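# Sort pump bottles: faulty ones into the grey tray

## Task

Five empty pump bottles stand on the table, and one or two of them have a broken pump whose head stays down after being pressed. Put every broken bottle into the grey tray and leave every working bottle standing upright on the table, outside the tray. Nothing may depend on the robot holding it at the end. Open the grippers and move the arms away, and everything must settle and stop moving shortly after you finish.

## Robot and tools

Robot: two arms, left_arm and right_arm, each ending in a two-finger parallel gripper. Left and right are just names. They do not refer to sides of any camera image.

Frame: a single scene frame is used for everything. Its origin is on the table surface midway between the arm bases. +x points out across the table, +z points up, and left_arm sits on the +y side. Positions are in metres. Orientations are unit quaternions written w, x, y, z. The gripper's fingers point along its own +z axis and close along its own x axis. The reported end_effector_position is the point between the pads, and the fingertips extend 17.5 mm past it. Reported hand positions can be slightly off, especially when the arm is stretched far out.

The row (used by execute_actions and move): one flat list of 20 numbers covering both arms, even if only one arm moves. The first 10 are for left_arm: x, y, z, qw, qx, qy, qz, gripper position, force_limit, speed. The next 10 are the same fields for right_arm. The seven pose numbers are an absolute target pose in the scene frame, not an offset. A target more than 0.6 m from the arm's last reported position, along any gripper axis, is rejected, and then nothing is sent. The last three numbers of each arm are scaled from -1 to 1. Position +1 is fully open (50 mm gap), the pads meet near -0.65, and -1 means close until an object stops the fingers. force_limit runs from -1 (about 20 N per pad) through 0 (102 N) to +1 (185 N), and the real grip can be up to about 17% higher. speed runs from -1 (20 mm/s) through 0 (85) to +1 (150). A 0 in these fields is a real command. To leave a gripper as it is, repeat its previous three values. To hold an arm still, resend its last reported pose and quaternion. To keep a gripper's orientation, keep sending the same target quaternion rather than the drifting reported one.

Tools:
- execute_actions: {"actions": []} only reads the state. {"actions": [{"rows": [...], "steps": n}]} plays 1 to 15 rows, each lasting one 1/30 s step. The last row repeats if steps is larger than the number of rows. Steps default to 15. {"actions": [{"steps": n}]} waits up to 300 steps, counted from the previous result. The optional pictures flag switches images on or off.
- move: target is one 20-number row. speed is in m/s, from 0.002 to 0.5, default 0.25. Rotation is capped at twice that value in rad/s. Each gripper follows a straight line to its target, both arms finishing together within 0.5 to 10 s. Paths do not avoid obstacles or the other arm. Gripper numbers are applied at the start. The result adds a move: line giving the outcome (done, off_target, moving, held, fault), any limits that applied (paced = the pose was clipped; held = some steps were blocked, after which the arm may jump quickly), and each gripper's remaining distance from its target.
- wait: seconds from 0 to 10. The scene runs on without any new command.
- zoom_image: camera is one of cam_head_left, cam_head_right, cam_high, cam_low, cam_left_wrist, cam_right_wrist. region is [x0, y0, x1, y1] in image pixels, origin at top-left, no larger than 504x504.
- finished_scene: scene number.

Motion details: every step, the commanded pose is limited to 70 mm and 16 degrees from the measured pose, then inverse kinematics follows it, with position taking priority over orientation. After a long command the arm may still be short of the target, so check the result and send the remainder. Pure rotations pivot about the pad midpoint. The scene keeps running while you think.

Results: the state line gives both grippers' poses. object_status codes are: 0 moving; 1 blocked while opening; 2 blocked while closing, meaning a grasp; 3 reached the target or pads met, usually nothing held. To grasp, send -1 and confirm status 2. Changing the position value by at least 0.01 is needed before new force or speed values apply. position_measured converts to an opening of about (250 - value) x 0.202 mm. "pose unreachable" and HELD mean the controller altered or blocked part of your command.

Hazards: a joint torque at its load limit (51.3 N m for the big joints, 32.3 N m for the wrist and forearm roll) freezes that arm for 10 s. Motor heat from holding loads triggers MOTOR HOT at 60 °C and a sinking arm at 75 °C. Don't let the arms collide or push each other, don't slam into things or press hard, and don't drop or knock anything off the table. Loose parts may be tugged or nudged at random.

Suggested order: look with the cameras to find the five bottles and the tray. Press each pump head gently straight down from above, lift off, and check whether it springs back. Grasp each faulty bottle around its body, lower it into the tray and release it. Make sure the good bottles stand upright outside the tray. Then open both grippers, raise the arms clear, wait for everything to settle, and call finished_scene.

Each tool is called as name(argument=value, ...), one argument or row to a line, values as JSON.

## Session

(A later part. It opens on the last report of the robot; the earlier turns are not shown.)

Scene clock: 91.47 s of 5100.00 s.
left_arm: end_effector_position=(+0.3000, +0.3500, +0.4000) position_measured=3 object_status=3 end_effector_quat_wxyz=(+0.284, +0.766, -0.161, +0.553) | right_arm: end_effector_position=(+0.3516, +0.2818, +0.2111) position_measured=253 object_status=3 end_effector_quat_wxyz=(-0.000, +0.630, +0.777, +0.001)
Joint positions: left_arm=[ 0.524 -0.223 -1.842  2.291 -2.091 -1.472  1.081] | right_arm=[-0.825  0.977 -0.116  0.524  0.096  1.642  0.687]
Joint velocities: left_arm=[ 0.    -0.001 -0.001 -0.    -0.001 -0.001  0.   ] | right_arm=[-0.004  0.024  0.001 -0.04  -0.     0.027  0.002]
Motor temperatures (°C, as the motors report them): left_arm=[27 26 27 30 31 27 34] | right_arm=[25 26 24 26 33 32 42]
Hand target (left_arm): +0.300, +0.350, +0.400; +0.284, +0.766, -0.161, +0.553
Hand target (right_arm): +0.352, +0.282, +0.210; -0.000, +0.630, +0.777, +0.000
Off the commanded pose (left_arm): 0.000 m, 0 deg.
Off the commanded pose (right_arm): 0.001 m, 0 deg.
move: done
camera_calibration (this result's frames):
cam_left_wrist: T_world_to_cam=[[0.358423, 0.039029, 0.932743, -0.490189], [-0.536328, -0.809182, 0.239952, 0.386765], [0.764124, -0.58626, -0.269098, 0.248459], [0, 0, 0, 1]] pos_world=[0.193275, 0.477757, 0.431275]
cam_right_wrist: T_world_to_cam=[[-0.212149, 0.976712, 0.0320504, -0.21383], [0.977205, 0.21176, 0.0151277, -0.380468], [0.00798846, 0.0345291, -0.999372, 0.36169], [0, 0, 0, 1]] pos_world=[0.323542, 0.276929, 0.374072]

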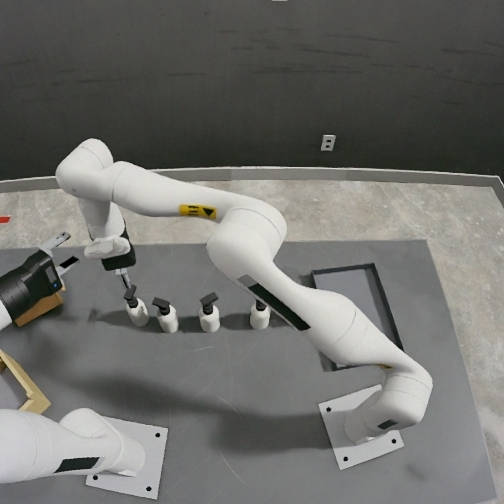

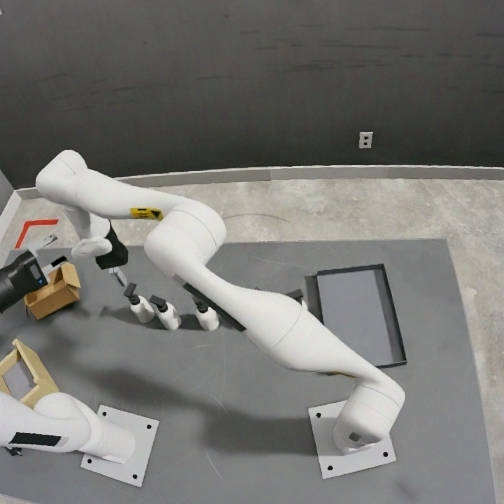

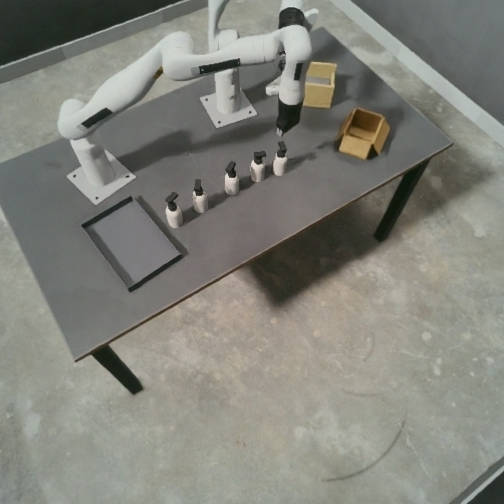

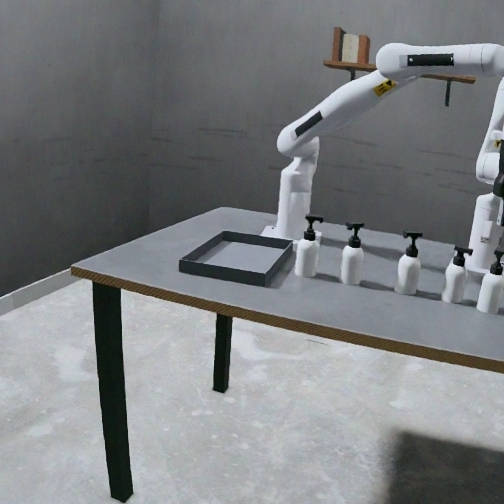

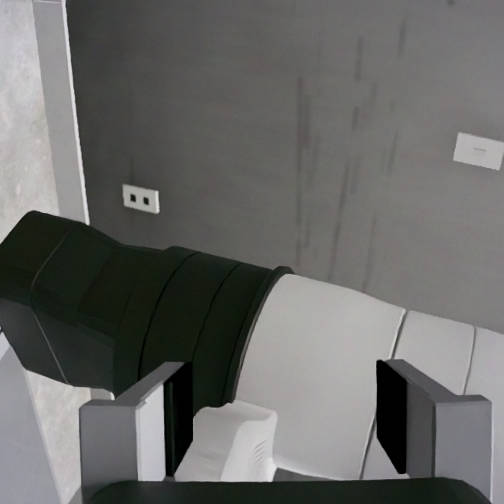

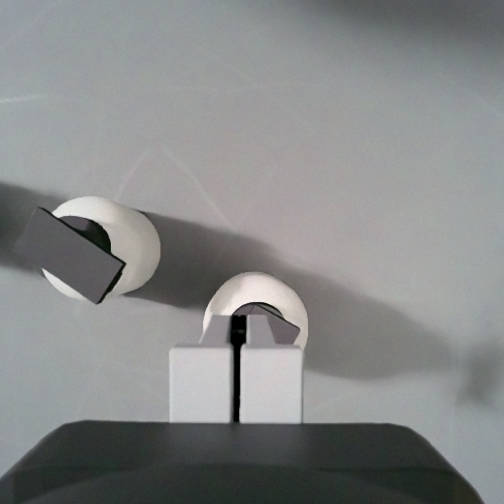

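move(
  target=[0.30,0.35,0.40,0.284,0.766,-0.161,0.553,1,0,0,0.357,0.284,0.188,0,0.63,0.777,0,-1,0,1],
  speed=0.1,
)

move(
  target=[0.30,0.35,0.40,0.284,0.766,-0.161,0.553,1,0,0,0.357,0.284,0.141,0,0.63,0.777,0,-1,0,1],
  speed=0.04,
)

move(
  target=[0.30,0.35,0.40,0.284,0.766,-0.161,0.553,1,0,0,0.357,0.284,0.205,0,0.63,0.777,0,-1,0,1],
  speed=0.15,
)

move(
  target=[0.30,0.35,0.40,0.284,0.766,-0.161,0.553,1,0,0,0.340,0.198,0.205,0,0.934,0.358,0,1,0,1],
)

zoom_image(
  camera="cam_high",
  region=[200,110,320,220],
)

zoom_image(
  camera="cam_low",
  region=[380,200,504,330],
)

Scene clock: 103.87 s of 5100.00 s.
left_arm: end_effector_position=(+0.3000, +0.3500, +0.4000) position_measured=3 object_status=3 end_effector_quat_wxyz=(+0.284, +0.766, -0.161, +0.553) | right_arm: end_effector_position=(+0.3570, +0.2841, +0.1880) position_measured=253 object_status=3 end_effector_quat_wxyz=(+0.000, +0.630, +0.777, -0.000)
Joint positions: left_arm=[ 0.524 -0.223 -1.842  2.291 -2.091 -1.472  1.081] | right_arm=[-0.818  0.997 -0.117  0.554  0.098  1.594  0.691]
Joint velocities: left_arm=[-0.002  0.     0.001 -0.    -0.    -0.    -0.   ] | right_arm=[ 0.001 -0.001  0.002  0.001  0.001 -0.002  0.001]
Motor temperatures (°C, as the motors report them): left_arm=[27 26 27 30 31 27 34] | right_arm=[25 26 24 26 33 32 42]
Hand target (left_arm): +0.300, +0.350, +0.400; +0.284, +0.766, -0.161, +0.553
Hand target (right_arm): +0.357, +0.284, +0.188; +0.000, +0.630, +0.777, -0.000
Off the commanded pose (left_arm): 0.000 m, 0 deg.
Off the commanded pose (right_arm): 0.000 m, 0 deg.
After step 90, 8.63 s passed at rest.
move: done
camera_calibration (this result's frames):
cam_left_wrist: T_world_to_cam=[[0.358424, 0.0390285, 0.932743, -0.490189], [-0.536328, -0.809182, 0.239952, 0.386765], [0.764124, -0.58626, -0.269098, 0.248459], [0, 0, 0, 1]] pos_world=[0.193275, 0.477757, 0.431275]
cam_right_wrist: T_world_to_cam=[[-0.21277, 0.976625, 0.0305371, -0.213687], [0.977077, 0.212437, 0.0138178, -0.385769], [0.00700759, 0.0327771, -0.999438, 0.339379], [0, 0, 0, 1]] pos_world=[0.329082, 0.279519, 0.351044]

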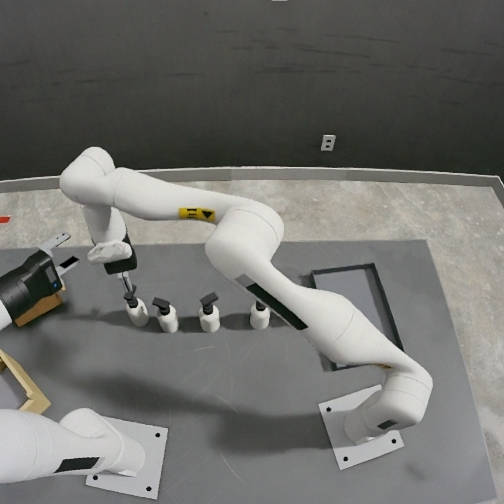

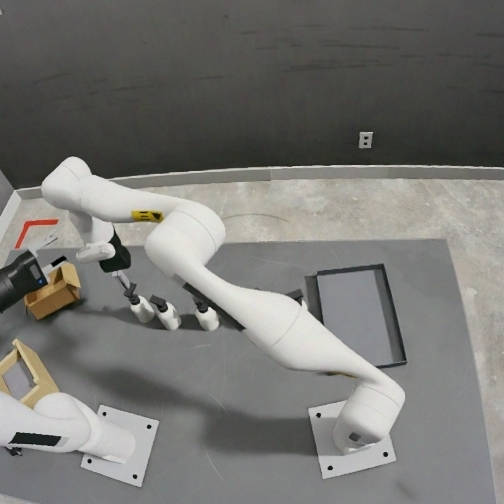

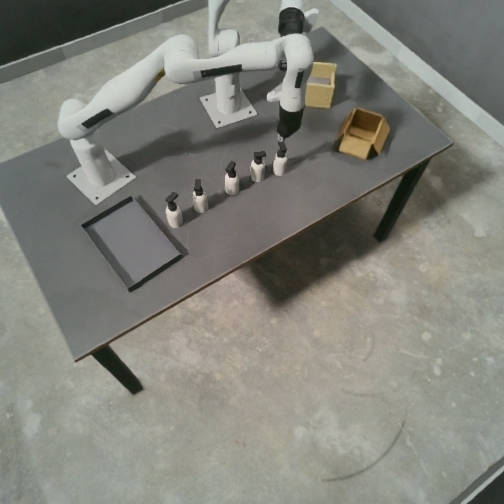

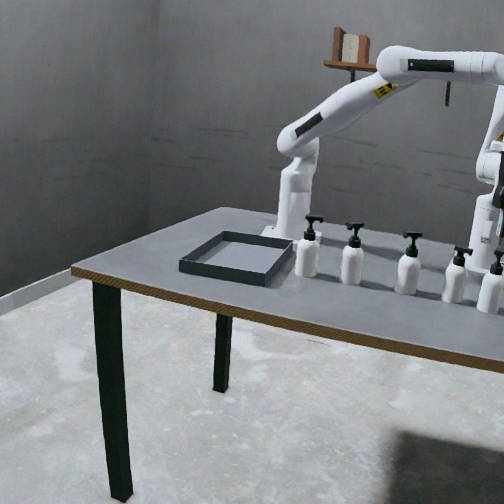

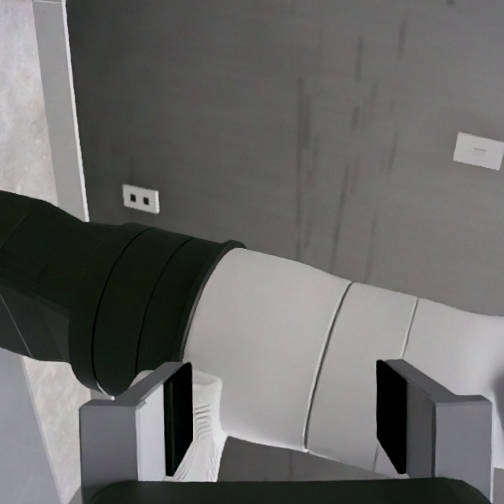

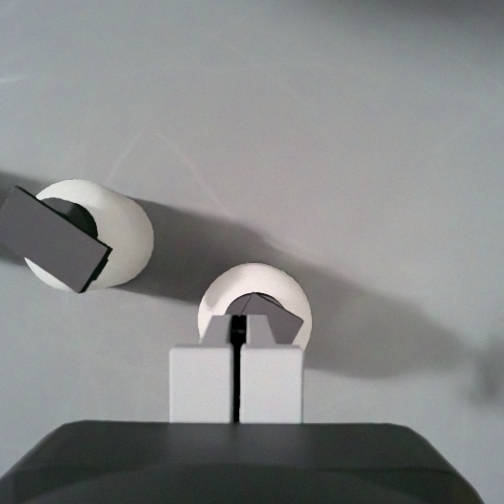

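Scene clock: 105.27 s of 5100.00 s.
left_arm: end_effector_position=(+0.3000, +0.3500, +0.4000) position_measured=3 object_status=3 end_effector_quat_wxyz=(+0.284, +0.766, -0.161, +0.553) | right_arm: end_effector_position=(+0.3579, +0.2854, +0.1456) position_measured=253 object_status=3 end_effector_quat_wxyz=(-0.001, +0.630, +0.777, +0.004)
Joint positions: left_arm=[ 0.524 -0.223 -1.842  2.291 -2.091 -1.472  1.081] | right_arm=[-0.811  1.002 -0.12   0.678  0.102  1.457  0.683]
Joint velocities: left_arm=[-0.     0.001 -0.001  0.001  0.     0.     0.001] | right_arm=[ 0.    -0.005  0.     0.008  0.    -0.007  0.   ]
Motor temperatures (°C, as the motors report them): left_arm=[27 26 27 30 31 27 34] | right_arm=[25 26 24 26 33 32 42]
Hand target (left_arm): +0.300, +0.350, +0.400; +0.284, +0.766, -0.161, +0.553
Hand target (right_arm): +0.357, +0.284, +0.141; +0.000, +0.630, +0.777, -0.000
Off the commanded pose (left_arm): 0.000 m, 0 deg.
Off the commanded pose (right_arm): 0.005 m, 0 deg.
move: off_target (right_arm)
camera_calibration (this result's frames):
cam_left_wrist: T_world_to_cam=[[0.358424, 0.0390287, 0.932743, -0.490189], [-0.536328, -0.809182, 0.239952, 0.386765], [0.764124, -0.58626, -0.269098, 0.248459], [0, 0, 0, 1]] pos_world=[0.193275, 0.477757, 0.431275]
cam_right_wrist: T_world_to_cam=[[-0.212749, 0.976441, 0.0360725, -0.214259], [0.977052, 0.212201, 0.0184232, -0.386867], [0.0103345, 0.0391643, -0.999179, 0.293874], [0, 0, 0, 1]] pos_world=[0.329369, 0.279795, 0.308489]

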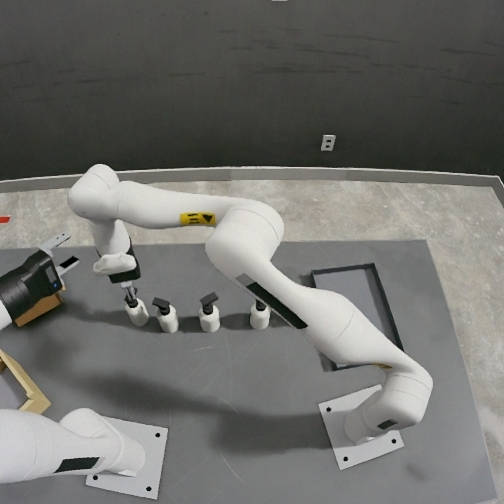

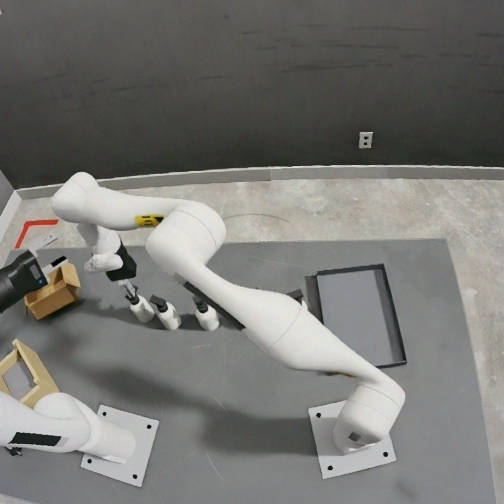

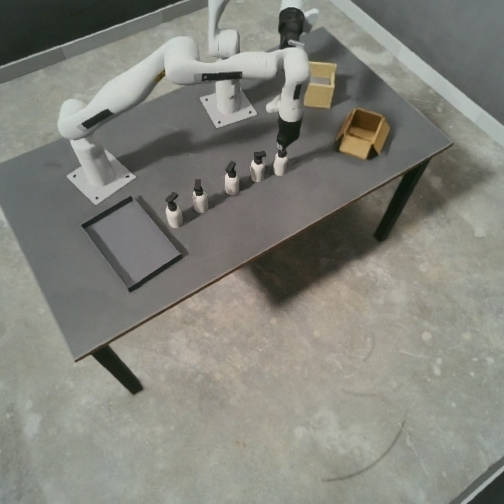

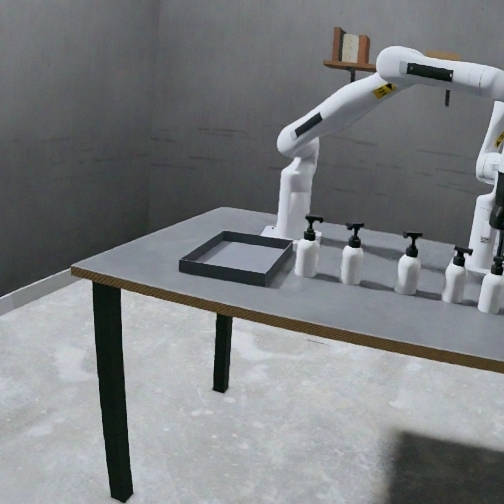

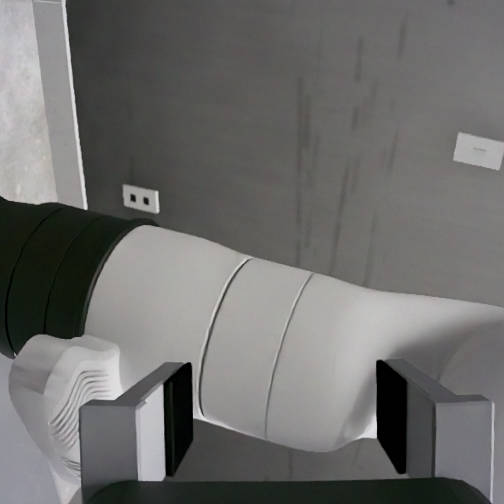

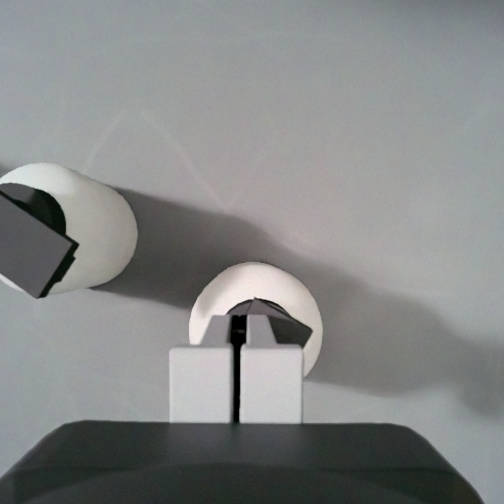

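Scene clock: 106.13 s of 5100.00 s.
left_arm: end_effector_position=(+0.3000, +0.3500, +0.4000) position_measured=3 object_status=3 end_effector_quat_wxyz=(+0.284, +0.766, -0.161, +0.553) | right_arm: end_effector_position=(+0.3568, +0.2838, +0.2053) position_measured=253 object_status=3 end_effector_quat_wxyz=(-0.000, +0.630, +0.777, +0.000)
Joint positions: left_arm=[ 0.524 -0.223 -1.842  2.291 -2.091 -1.472  1.081] | right_arm=[-0.821  0.998 -0.115  0.497  0.096  1.649  0.694]
Joint velocities: left_arm=[-0.     0.001 -0.    -0.    -0.001  0.001  0.   ] | right_arm=[-0.001  0.008 -0.    -0.011 -0.001  0.008  0.001]
Motor temperatures (°C, as the motors report them): left_arm=[27 26 27 30 31 27 34] | right_arm=[25 26 24 26 33 32 42]
Hand target (left_arm): +0.300, +0.350, +0.400; +0.284, +0.766, -0.161, +0.553
Hand target (right_arm): +0.357, +0.284, +0.205; -0.000, +0.630, +0.777, +0.000
Off the commanded pose (left_arm): 0.000 m, 0 deg.
Off the commanded pose (right_arm): 0.000 m, 0 deg.
move: done
camera_calibration (this result's frames):
cam_left_wrist: T_world_to_cam=[[0.358423, 0.0390289, 0.932743, -0.490189], [-0.536328, -0.809182, 0.239952, 0.386765], [0.764124, -0.58626, -0.269098, 0.248459], [0, 0, 0, 1]] pos_world=[0.193275, 0.477756, 0.431275]
cam_right_wrist: T_world_to_cam=[[-0.212195, 0.976733, 0.0310807, -0.214288], [0.9772, 0.211845, 0.0142121, -0.38572], [0.00729714, 0.0333878, -0.999416, 0.356377], [0, 0, 0, 1]] pos_world=[0.328854, 0.279116, 0.368311]

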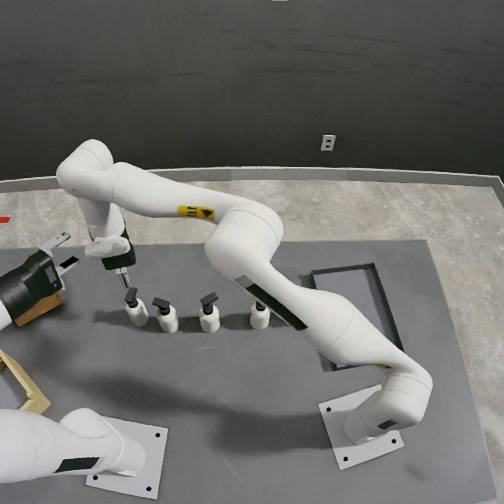

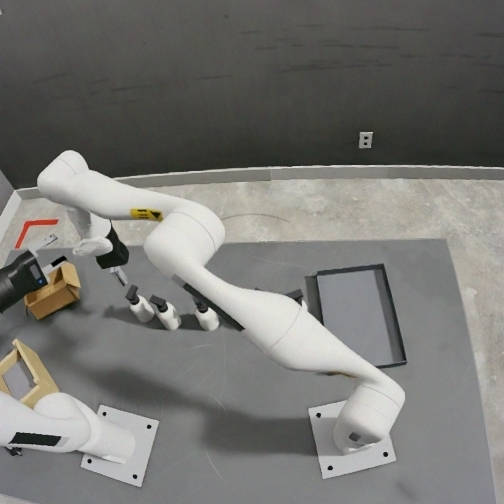

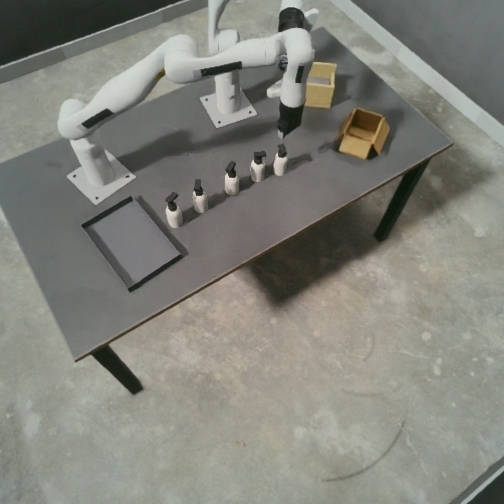

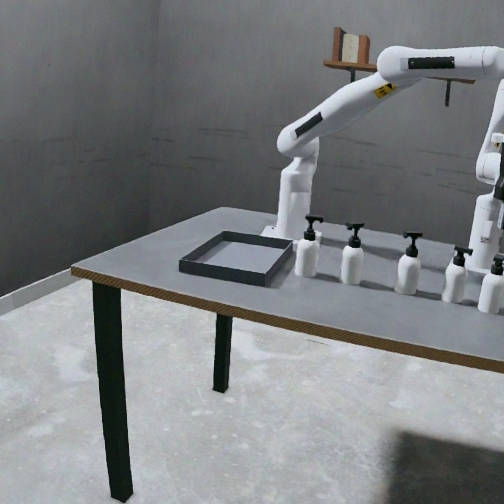

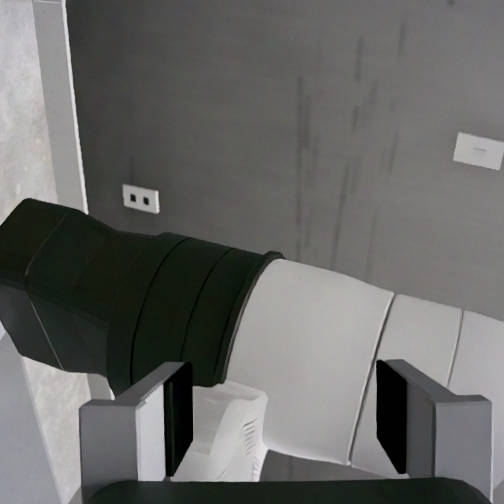

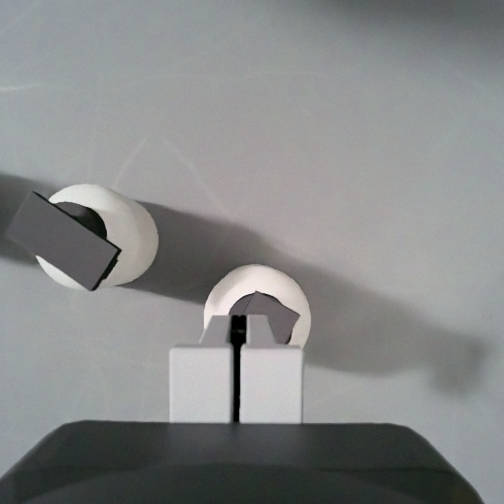

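Scene clock: 108.63 s of 5100.00 s.
left_arm: end_effector_position=(+0.3000, +0.3500, +0.4000) position_measured=3 object_status=3 end_effector_quat_wxyz=(+0.284, +0.766, -0.161, +0.553) | right_arm: end_effector_position=(+0.3406, +0.1980, +0.2047) position_measured=3 object_status=3 end_effector_quat_wxyz=(+0.000, +0.934, +0.358, -0.000)
Joint positions: left_arm=[ 0.524 -0.223 -1.842  2.291 -2.091 -1.472  1.081] | right_arm=[-0.824  0.664  0.07   1.17  -0.044  1.31  -0.233]
Joint velocities: left_arm=[-0.001 -0.001 -0.001 -0.     0.001  0.    -0.001] | right_arm=[-0.002 -0.005 -0.     0.004  0.001 -0.003 -0.003]
Motor temperatures (°C, as the motors report them): left_arm=[27 26 27 30 31 27 34] | right_arm=[25 26 24 26 33 32 42]
Hand target (left_arm): +0.300, +0.350, +0.400; +0.284, +0.766, -0.161, +0.553
Hand target (right_arm): +0.340, +0.198, +0.205; +0.000, +0.934, +0.358, -0.000
Off the commanded pose (left_arm): 0.000 m, 0 deg.
Off the commanded pose (right_arm): 0.001 m, 0 deg.
move: done
camera_calibration (this result's frames):
cam_left_wrist: T_world_to_cam=[[0.358423, 0.0390292, 0.932743, -0.490189], [-0.536328, -0.809182, 0.239953, 0.386765], [0.764124, -0.58626, -0.269097, 0.248459], [0, 0, 0, 1]] pos_world=[0.193275, 0.477756, 0.431275]
cam_right_wrist: T_world_to_cam=[[0.738838, 0.673216, 0.029966, -0.397564], [0.673146, -0.739379, 0.0139011, -0.0597117], [0.0315147, 0.00990083, -0.999454, 0.355133], [0, 0, 0, 1]] pos_world=[0.322739, 0.219981, 0.367683]

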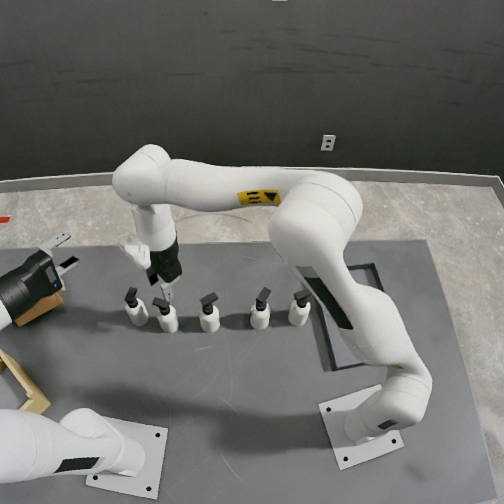

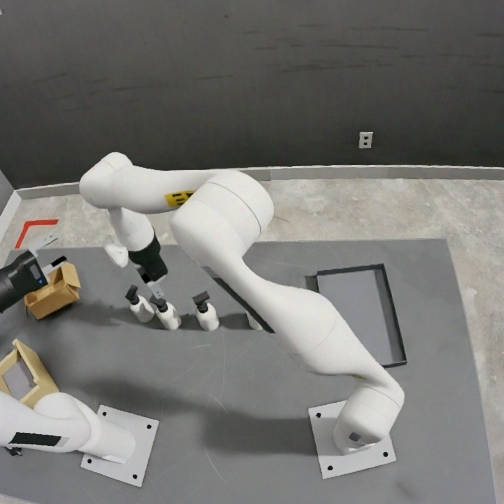

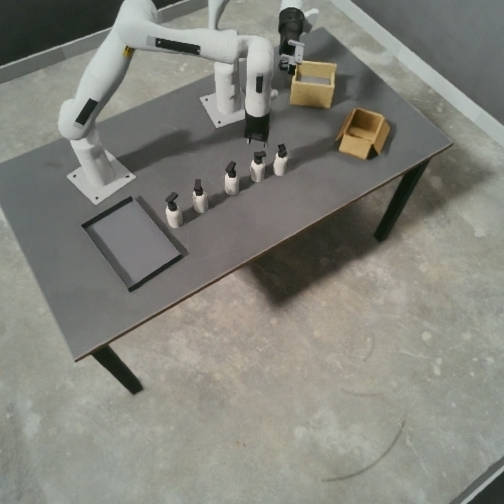

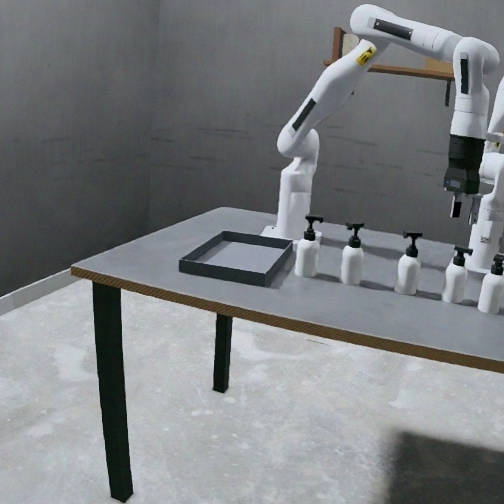

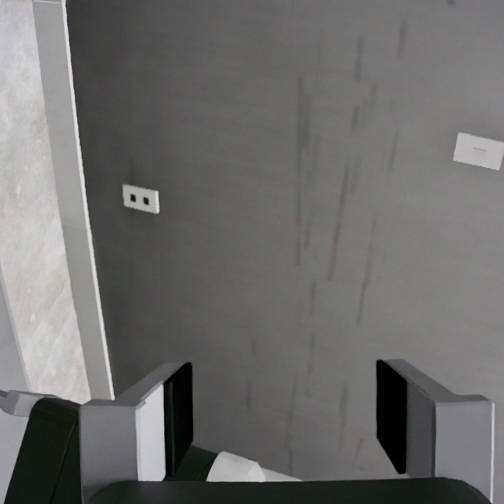

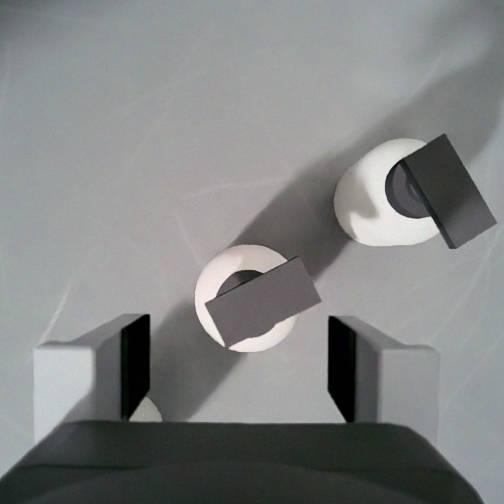

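Region (200, 110, 320, 220) of cam_high's 504x504 image, scaled by 4.200, with more detail than that image has; it fills the top 462 rows of this view, and the rest is white.

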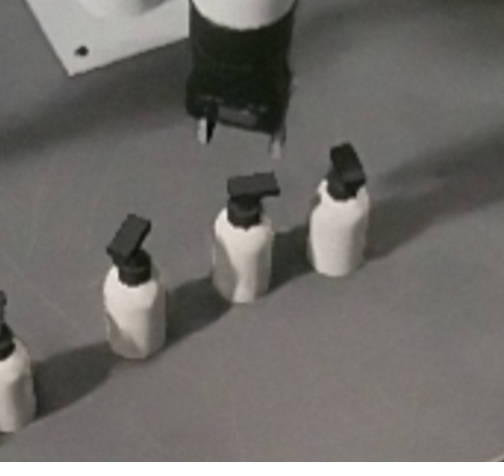

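Region (380, 200, 504, 330) of cam_low's 504x504 image, scaled by 3.877, with more detail than that image has; it fills the left 481 columns of this view, and the rest is white.

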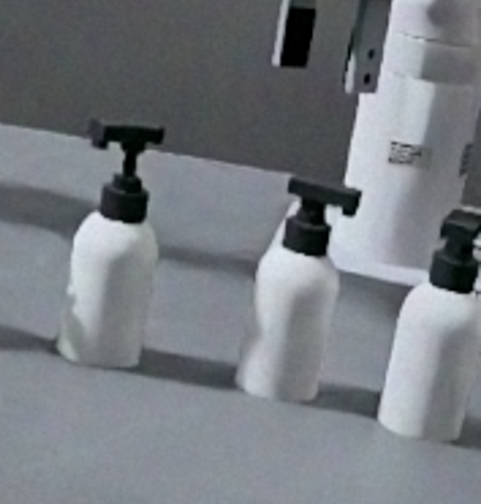

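move(
  target=[0.30,0.35,0.40,0.284,0.766,-0.161,0.553,1,0,0,0.339,0.205,0.205,0,0.98,-0.2,0,1,0,1],
)

move(
  target=[0.30,0.35,0.40,0.284,0.766,-0.161,0.553,1,0,0,0.339,0.205,0.165,0,0.98,-0.2,0,1,0,1],
  speed=0.08,
)

Scene clock: 133.57 s of 5100.00 s.
left_arm: end_effector_position=(+0.3000, +0.3500, +0.4000) position_measured=3 object_status=3 end_effector_quat_wxyz=(+0.284, +0.766, -0.161, +0.553) | right_arm: end_effector_position=(+0.3390, +0.2049, +0.2052) position_measured=3 object_status=3 end_effector_quat_wxyz=(-0.000, +0.980, -0.200, -0.000)
Joint positions: left_arm=[ 0.524 -0.223 -1.842  2.291 -2.091 -1.472  1.081] | right_arm=[-1.015  0.647  0.34   1.239 -0.211  1.29  -1.29 ]
Joint velocities: left_arm=[-0.001  0.    -0.001  0.     0.001  0.001  0.001] | right_arm=[-0.003  0.    -0.     0.     0.     0.    -0.005]
Motor temperatures (°C, as the motors report them): left_arm=[27 26 27 30 31 27 34] | right_arm=[25 27 24 26 33 32 42]
Hand target (left_arm): +0.300, +0.350, +0.400; +0.284, +0.766, -0.161, +0.553
Hand target (right_arm): +0.339, +0.205, +0.205; -0.000, +0.980, -0.200, -0.000
Off the commanded pose (left_arm): 0.000 m, 0 deg.
Off the commanded pose (right_arm): 0.000 m, 0 deg.
After step 90, 19.23 s passed at rest.
move: done
camera_calibration (this result's frames):
cam_left_wrist: T_world_to_cam=[[0.358423, 0.0390289, 0.932743, -0.490189], [-0.536328, -0.809182, 0.239952, 0.386765], [0.764124, -0.58626, -0.269097, 0.248459], [0, 0, 0, 1]] pos_world=[0.193275, 0.477756, 0.431275]
cam_right_wrist: T_world_to_cam=[[0.922174, -0.385592, 0.0302362, -0.246282], [-0.386117, -0.922347, 0.0137791, 0.343078], [0.0225751, -0.0243814, -0.999448, 0.365652], [0, 0, 0, 1]] pos_world=[0.351328, 0.230387, 0.36817]

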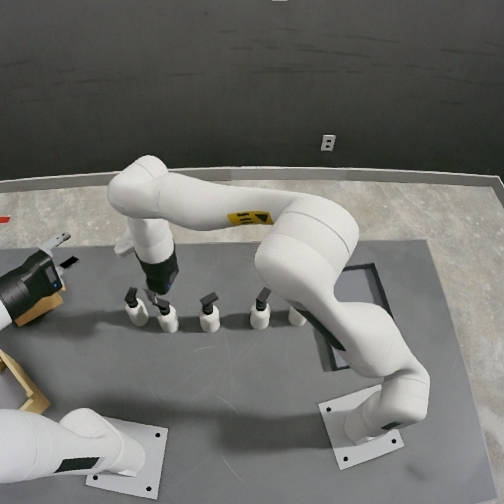

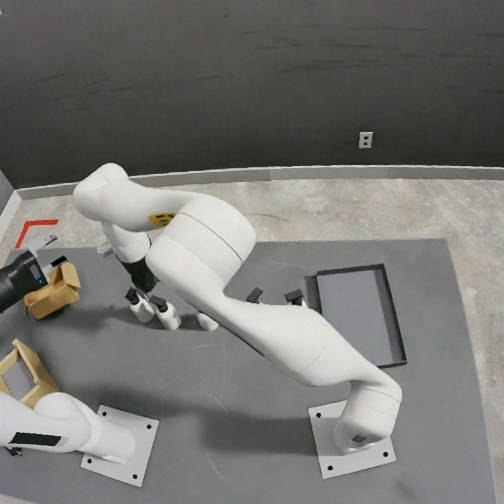

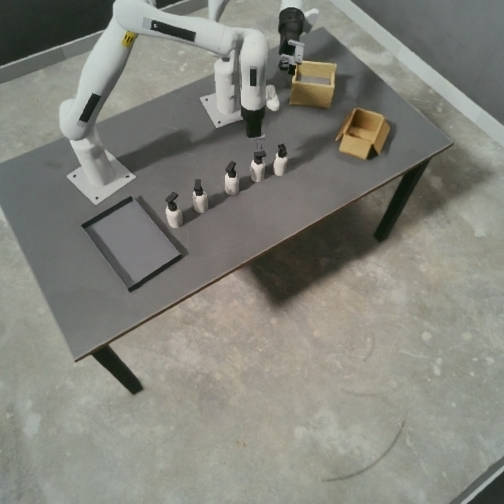

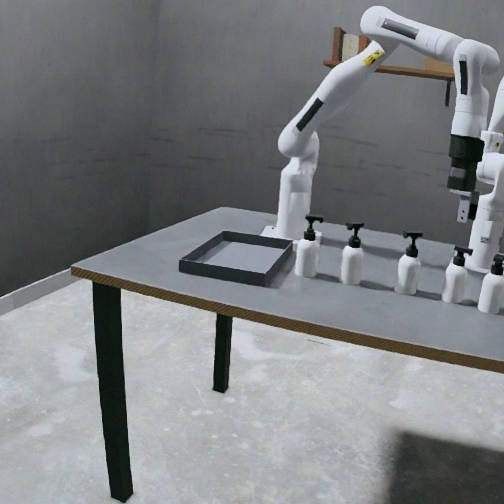

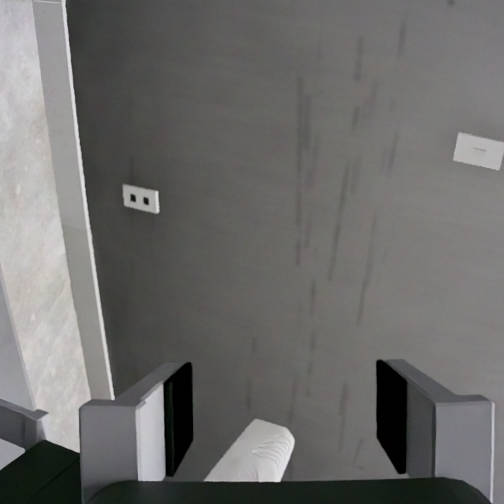

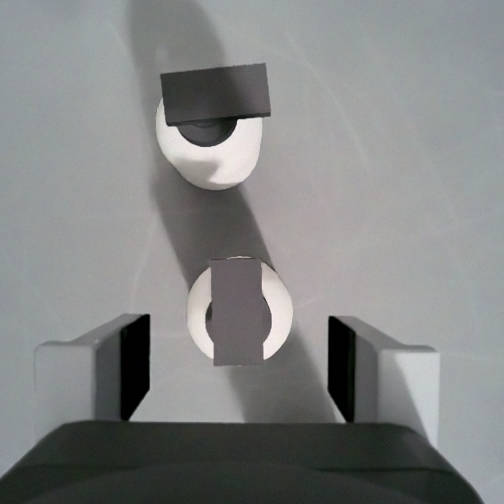

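Scene clock: 134.43 s of 5100.00 s.
left_arm: end_effector_position=(+0.3000, +0.3500, +0.4000) position_measured=3 object_status=3 end_effector_quat_wxyz=(+0.284, +0.766, -0.161, +0.553) | right_arm: end_effector_position=(+0.3390, +0.2052, +0.1651) position_measured=3 object_status=3 end_effector_quat_wxyz=(-0.000, +0.980, -0.200, -0.000)
Joint positions: left_arm=[ 0.524 -0.223 -1.842  2.291 -2.091 -1.472  1.081] | right_arm=[-1.014  0.681  0.33   1.311 -0.222  1.185 -1.279]
Joint velocities: left_arm=[ 0.    -0.    -0.    -0.     0.001 -0.    -0.   ] | right_arm=[ 0.     0.002 -0.     0.002 -0.001 -0.003  0.   ]
Motor temperatures (°C, as the motors report them): left_arm=[27 26 27 30 31 27 34] | right_arm=[25 27 24 26 33 32 42]
Hand target (left_arm): +0.300, +0.350, +0.400; +0.284, +0.766, -0.161, +0.553
Hand target (right_arm): +0.339, +0.205, +0.165; -0.000, +0.980, -0.200, -0.000
Off the commanded pose (left_arm): 0.000 m, 0 deg.
Off the commanded pose (right_arm): 0.000 m, 0 deg.
move: done
camera_calibration (this result's frames):
cam_left_wrist: T_world_to_cam=[[0.358424, 0.039029, 0.932743, -0.490189], [-0.536328, -0.809182, 0.239952, 0.386765], [0.764124, -0.58626, -0.269098, 0.248459], [0, 0, 0, 1]] pos_world=[0.193275, 0.477757, 0.431275]
cam_right_wrist: T_world_to_cam=[[0.922095, -0.385755, 0.0305515, -0.245007], [-0.386286, -0.922276, 0.0137716, 0.343936], [0.0228645, -0.0245004, -0.999438, 0.325505], [0, 0, 0, 1]] pos_world=[0.351336, 0.230666, 0.328071]

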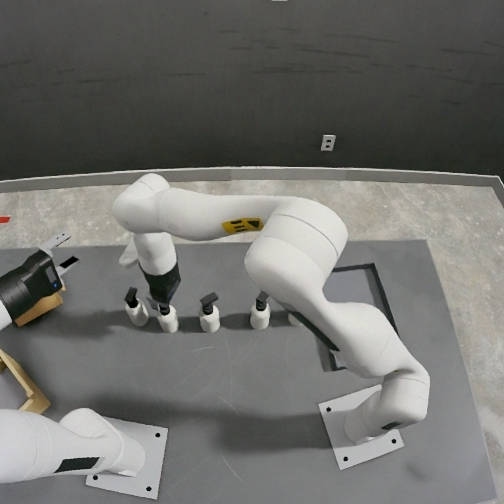

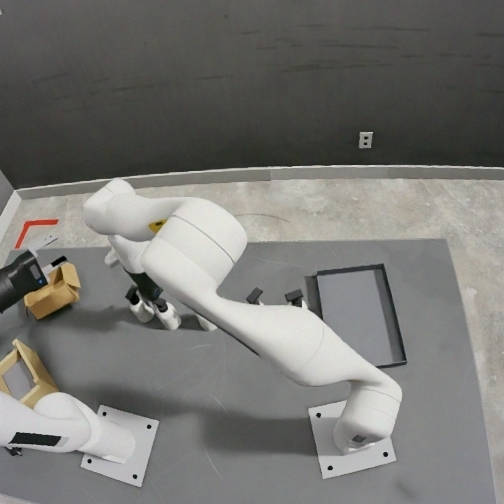

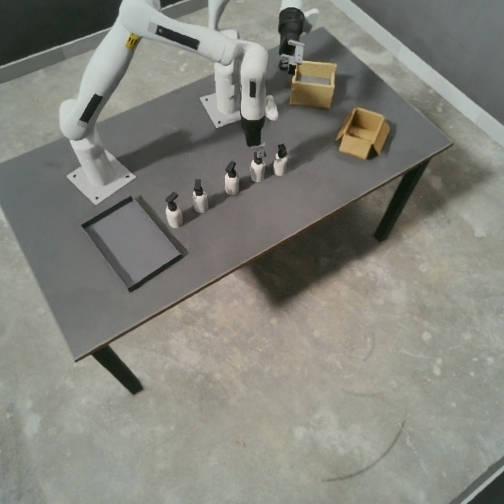

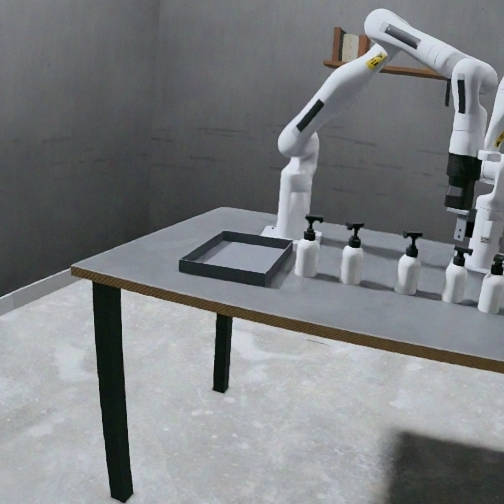

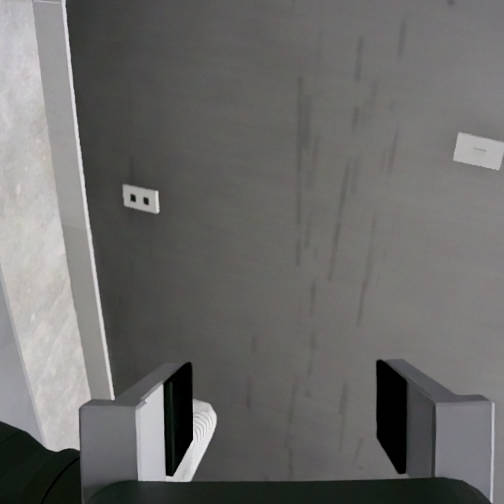

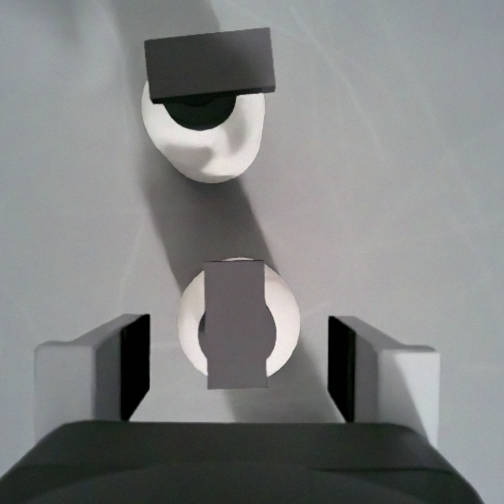

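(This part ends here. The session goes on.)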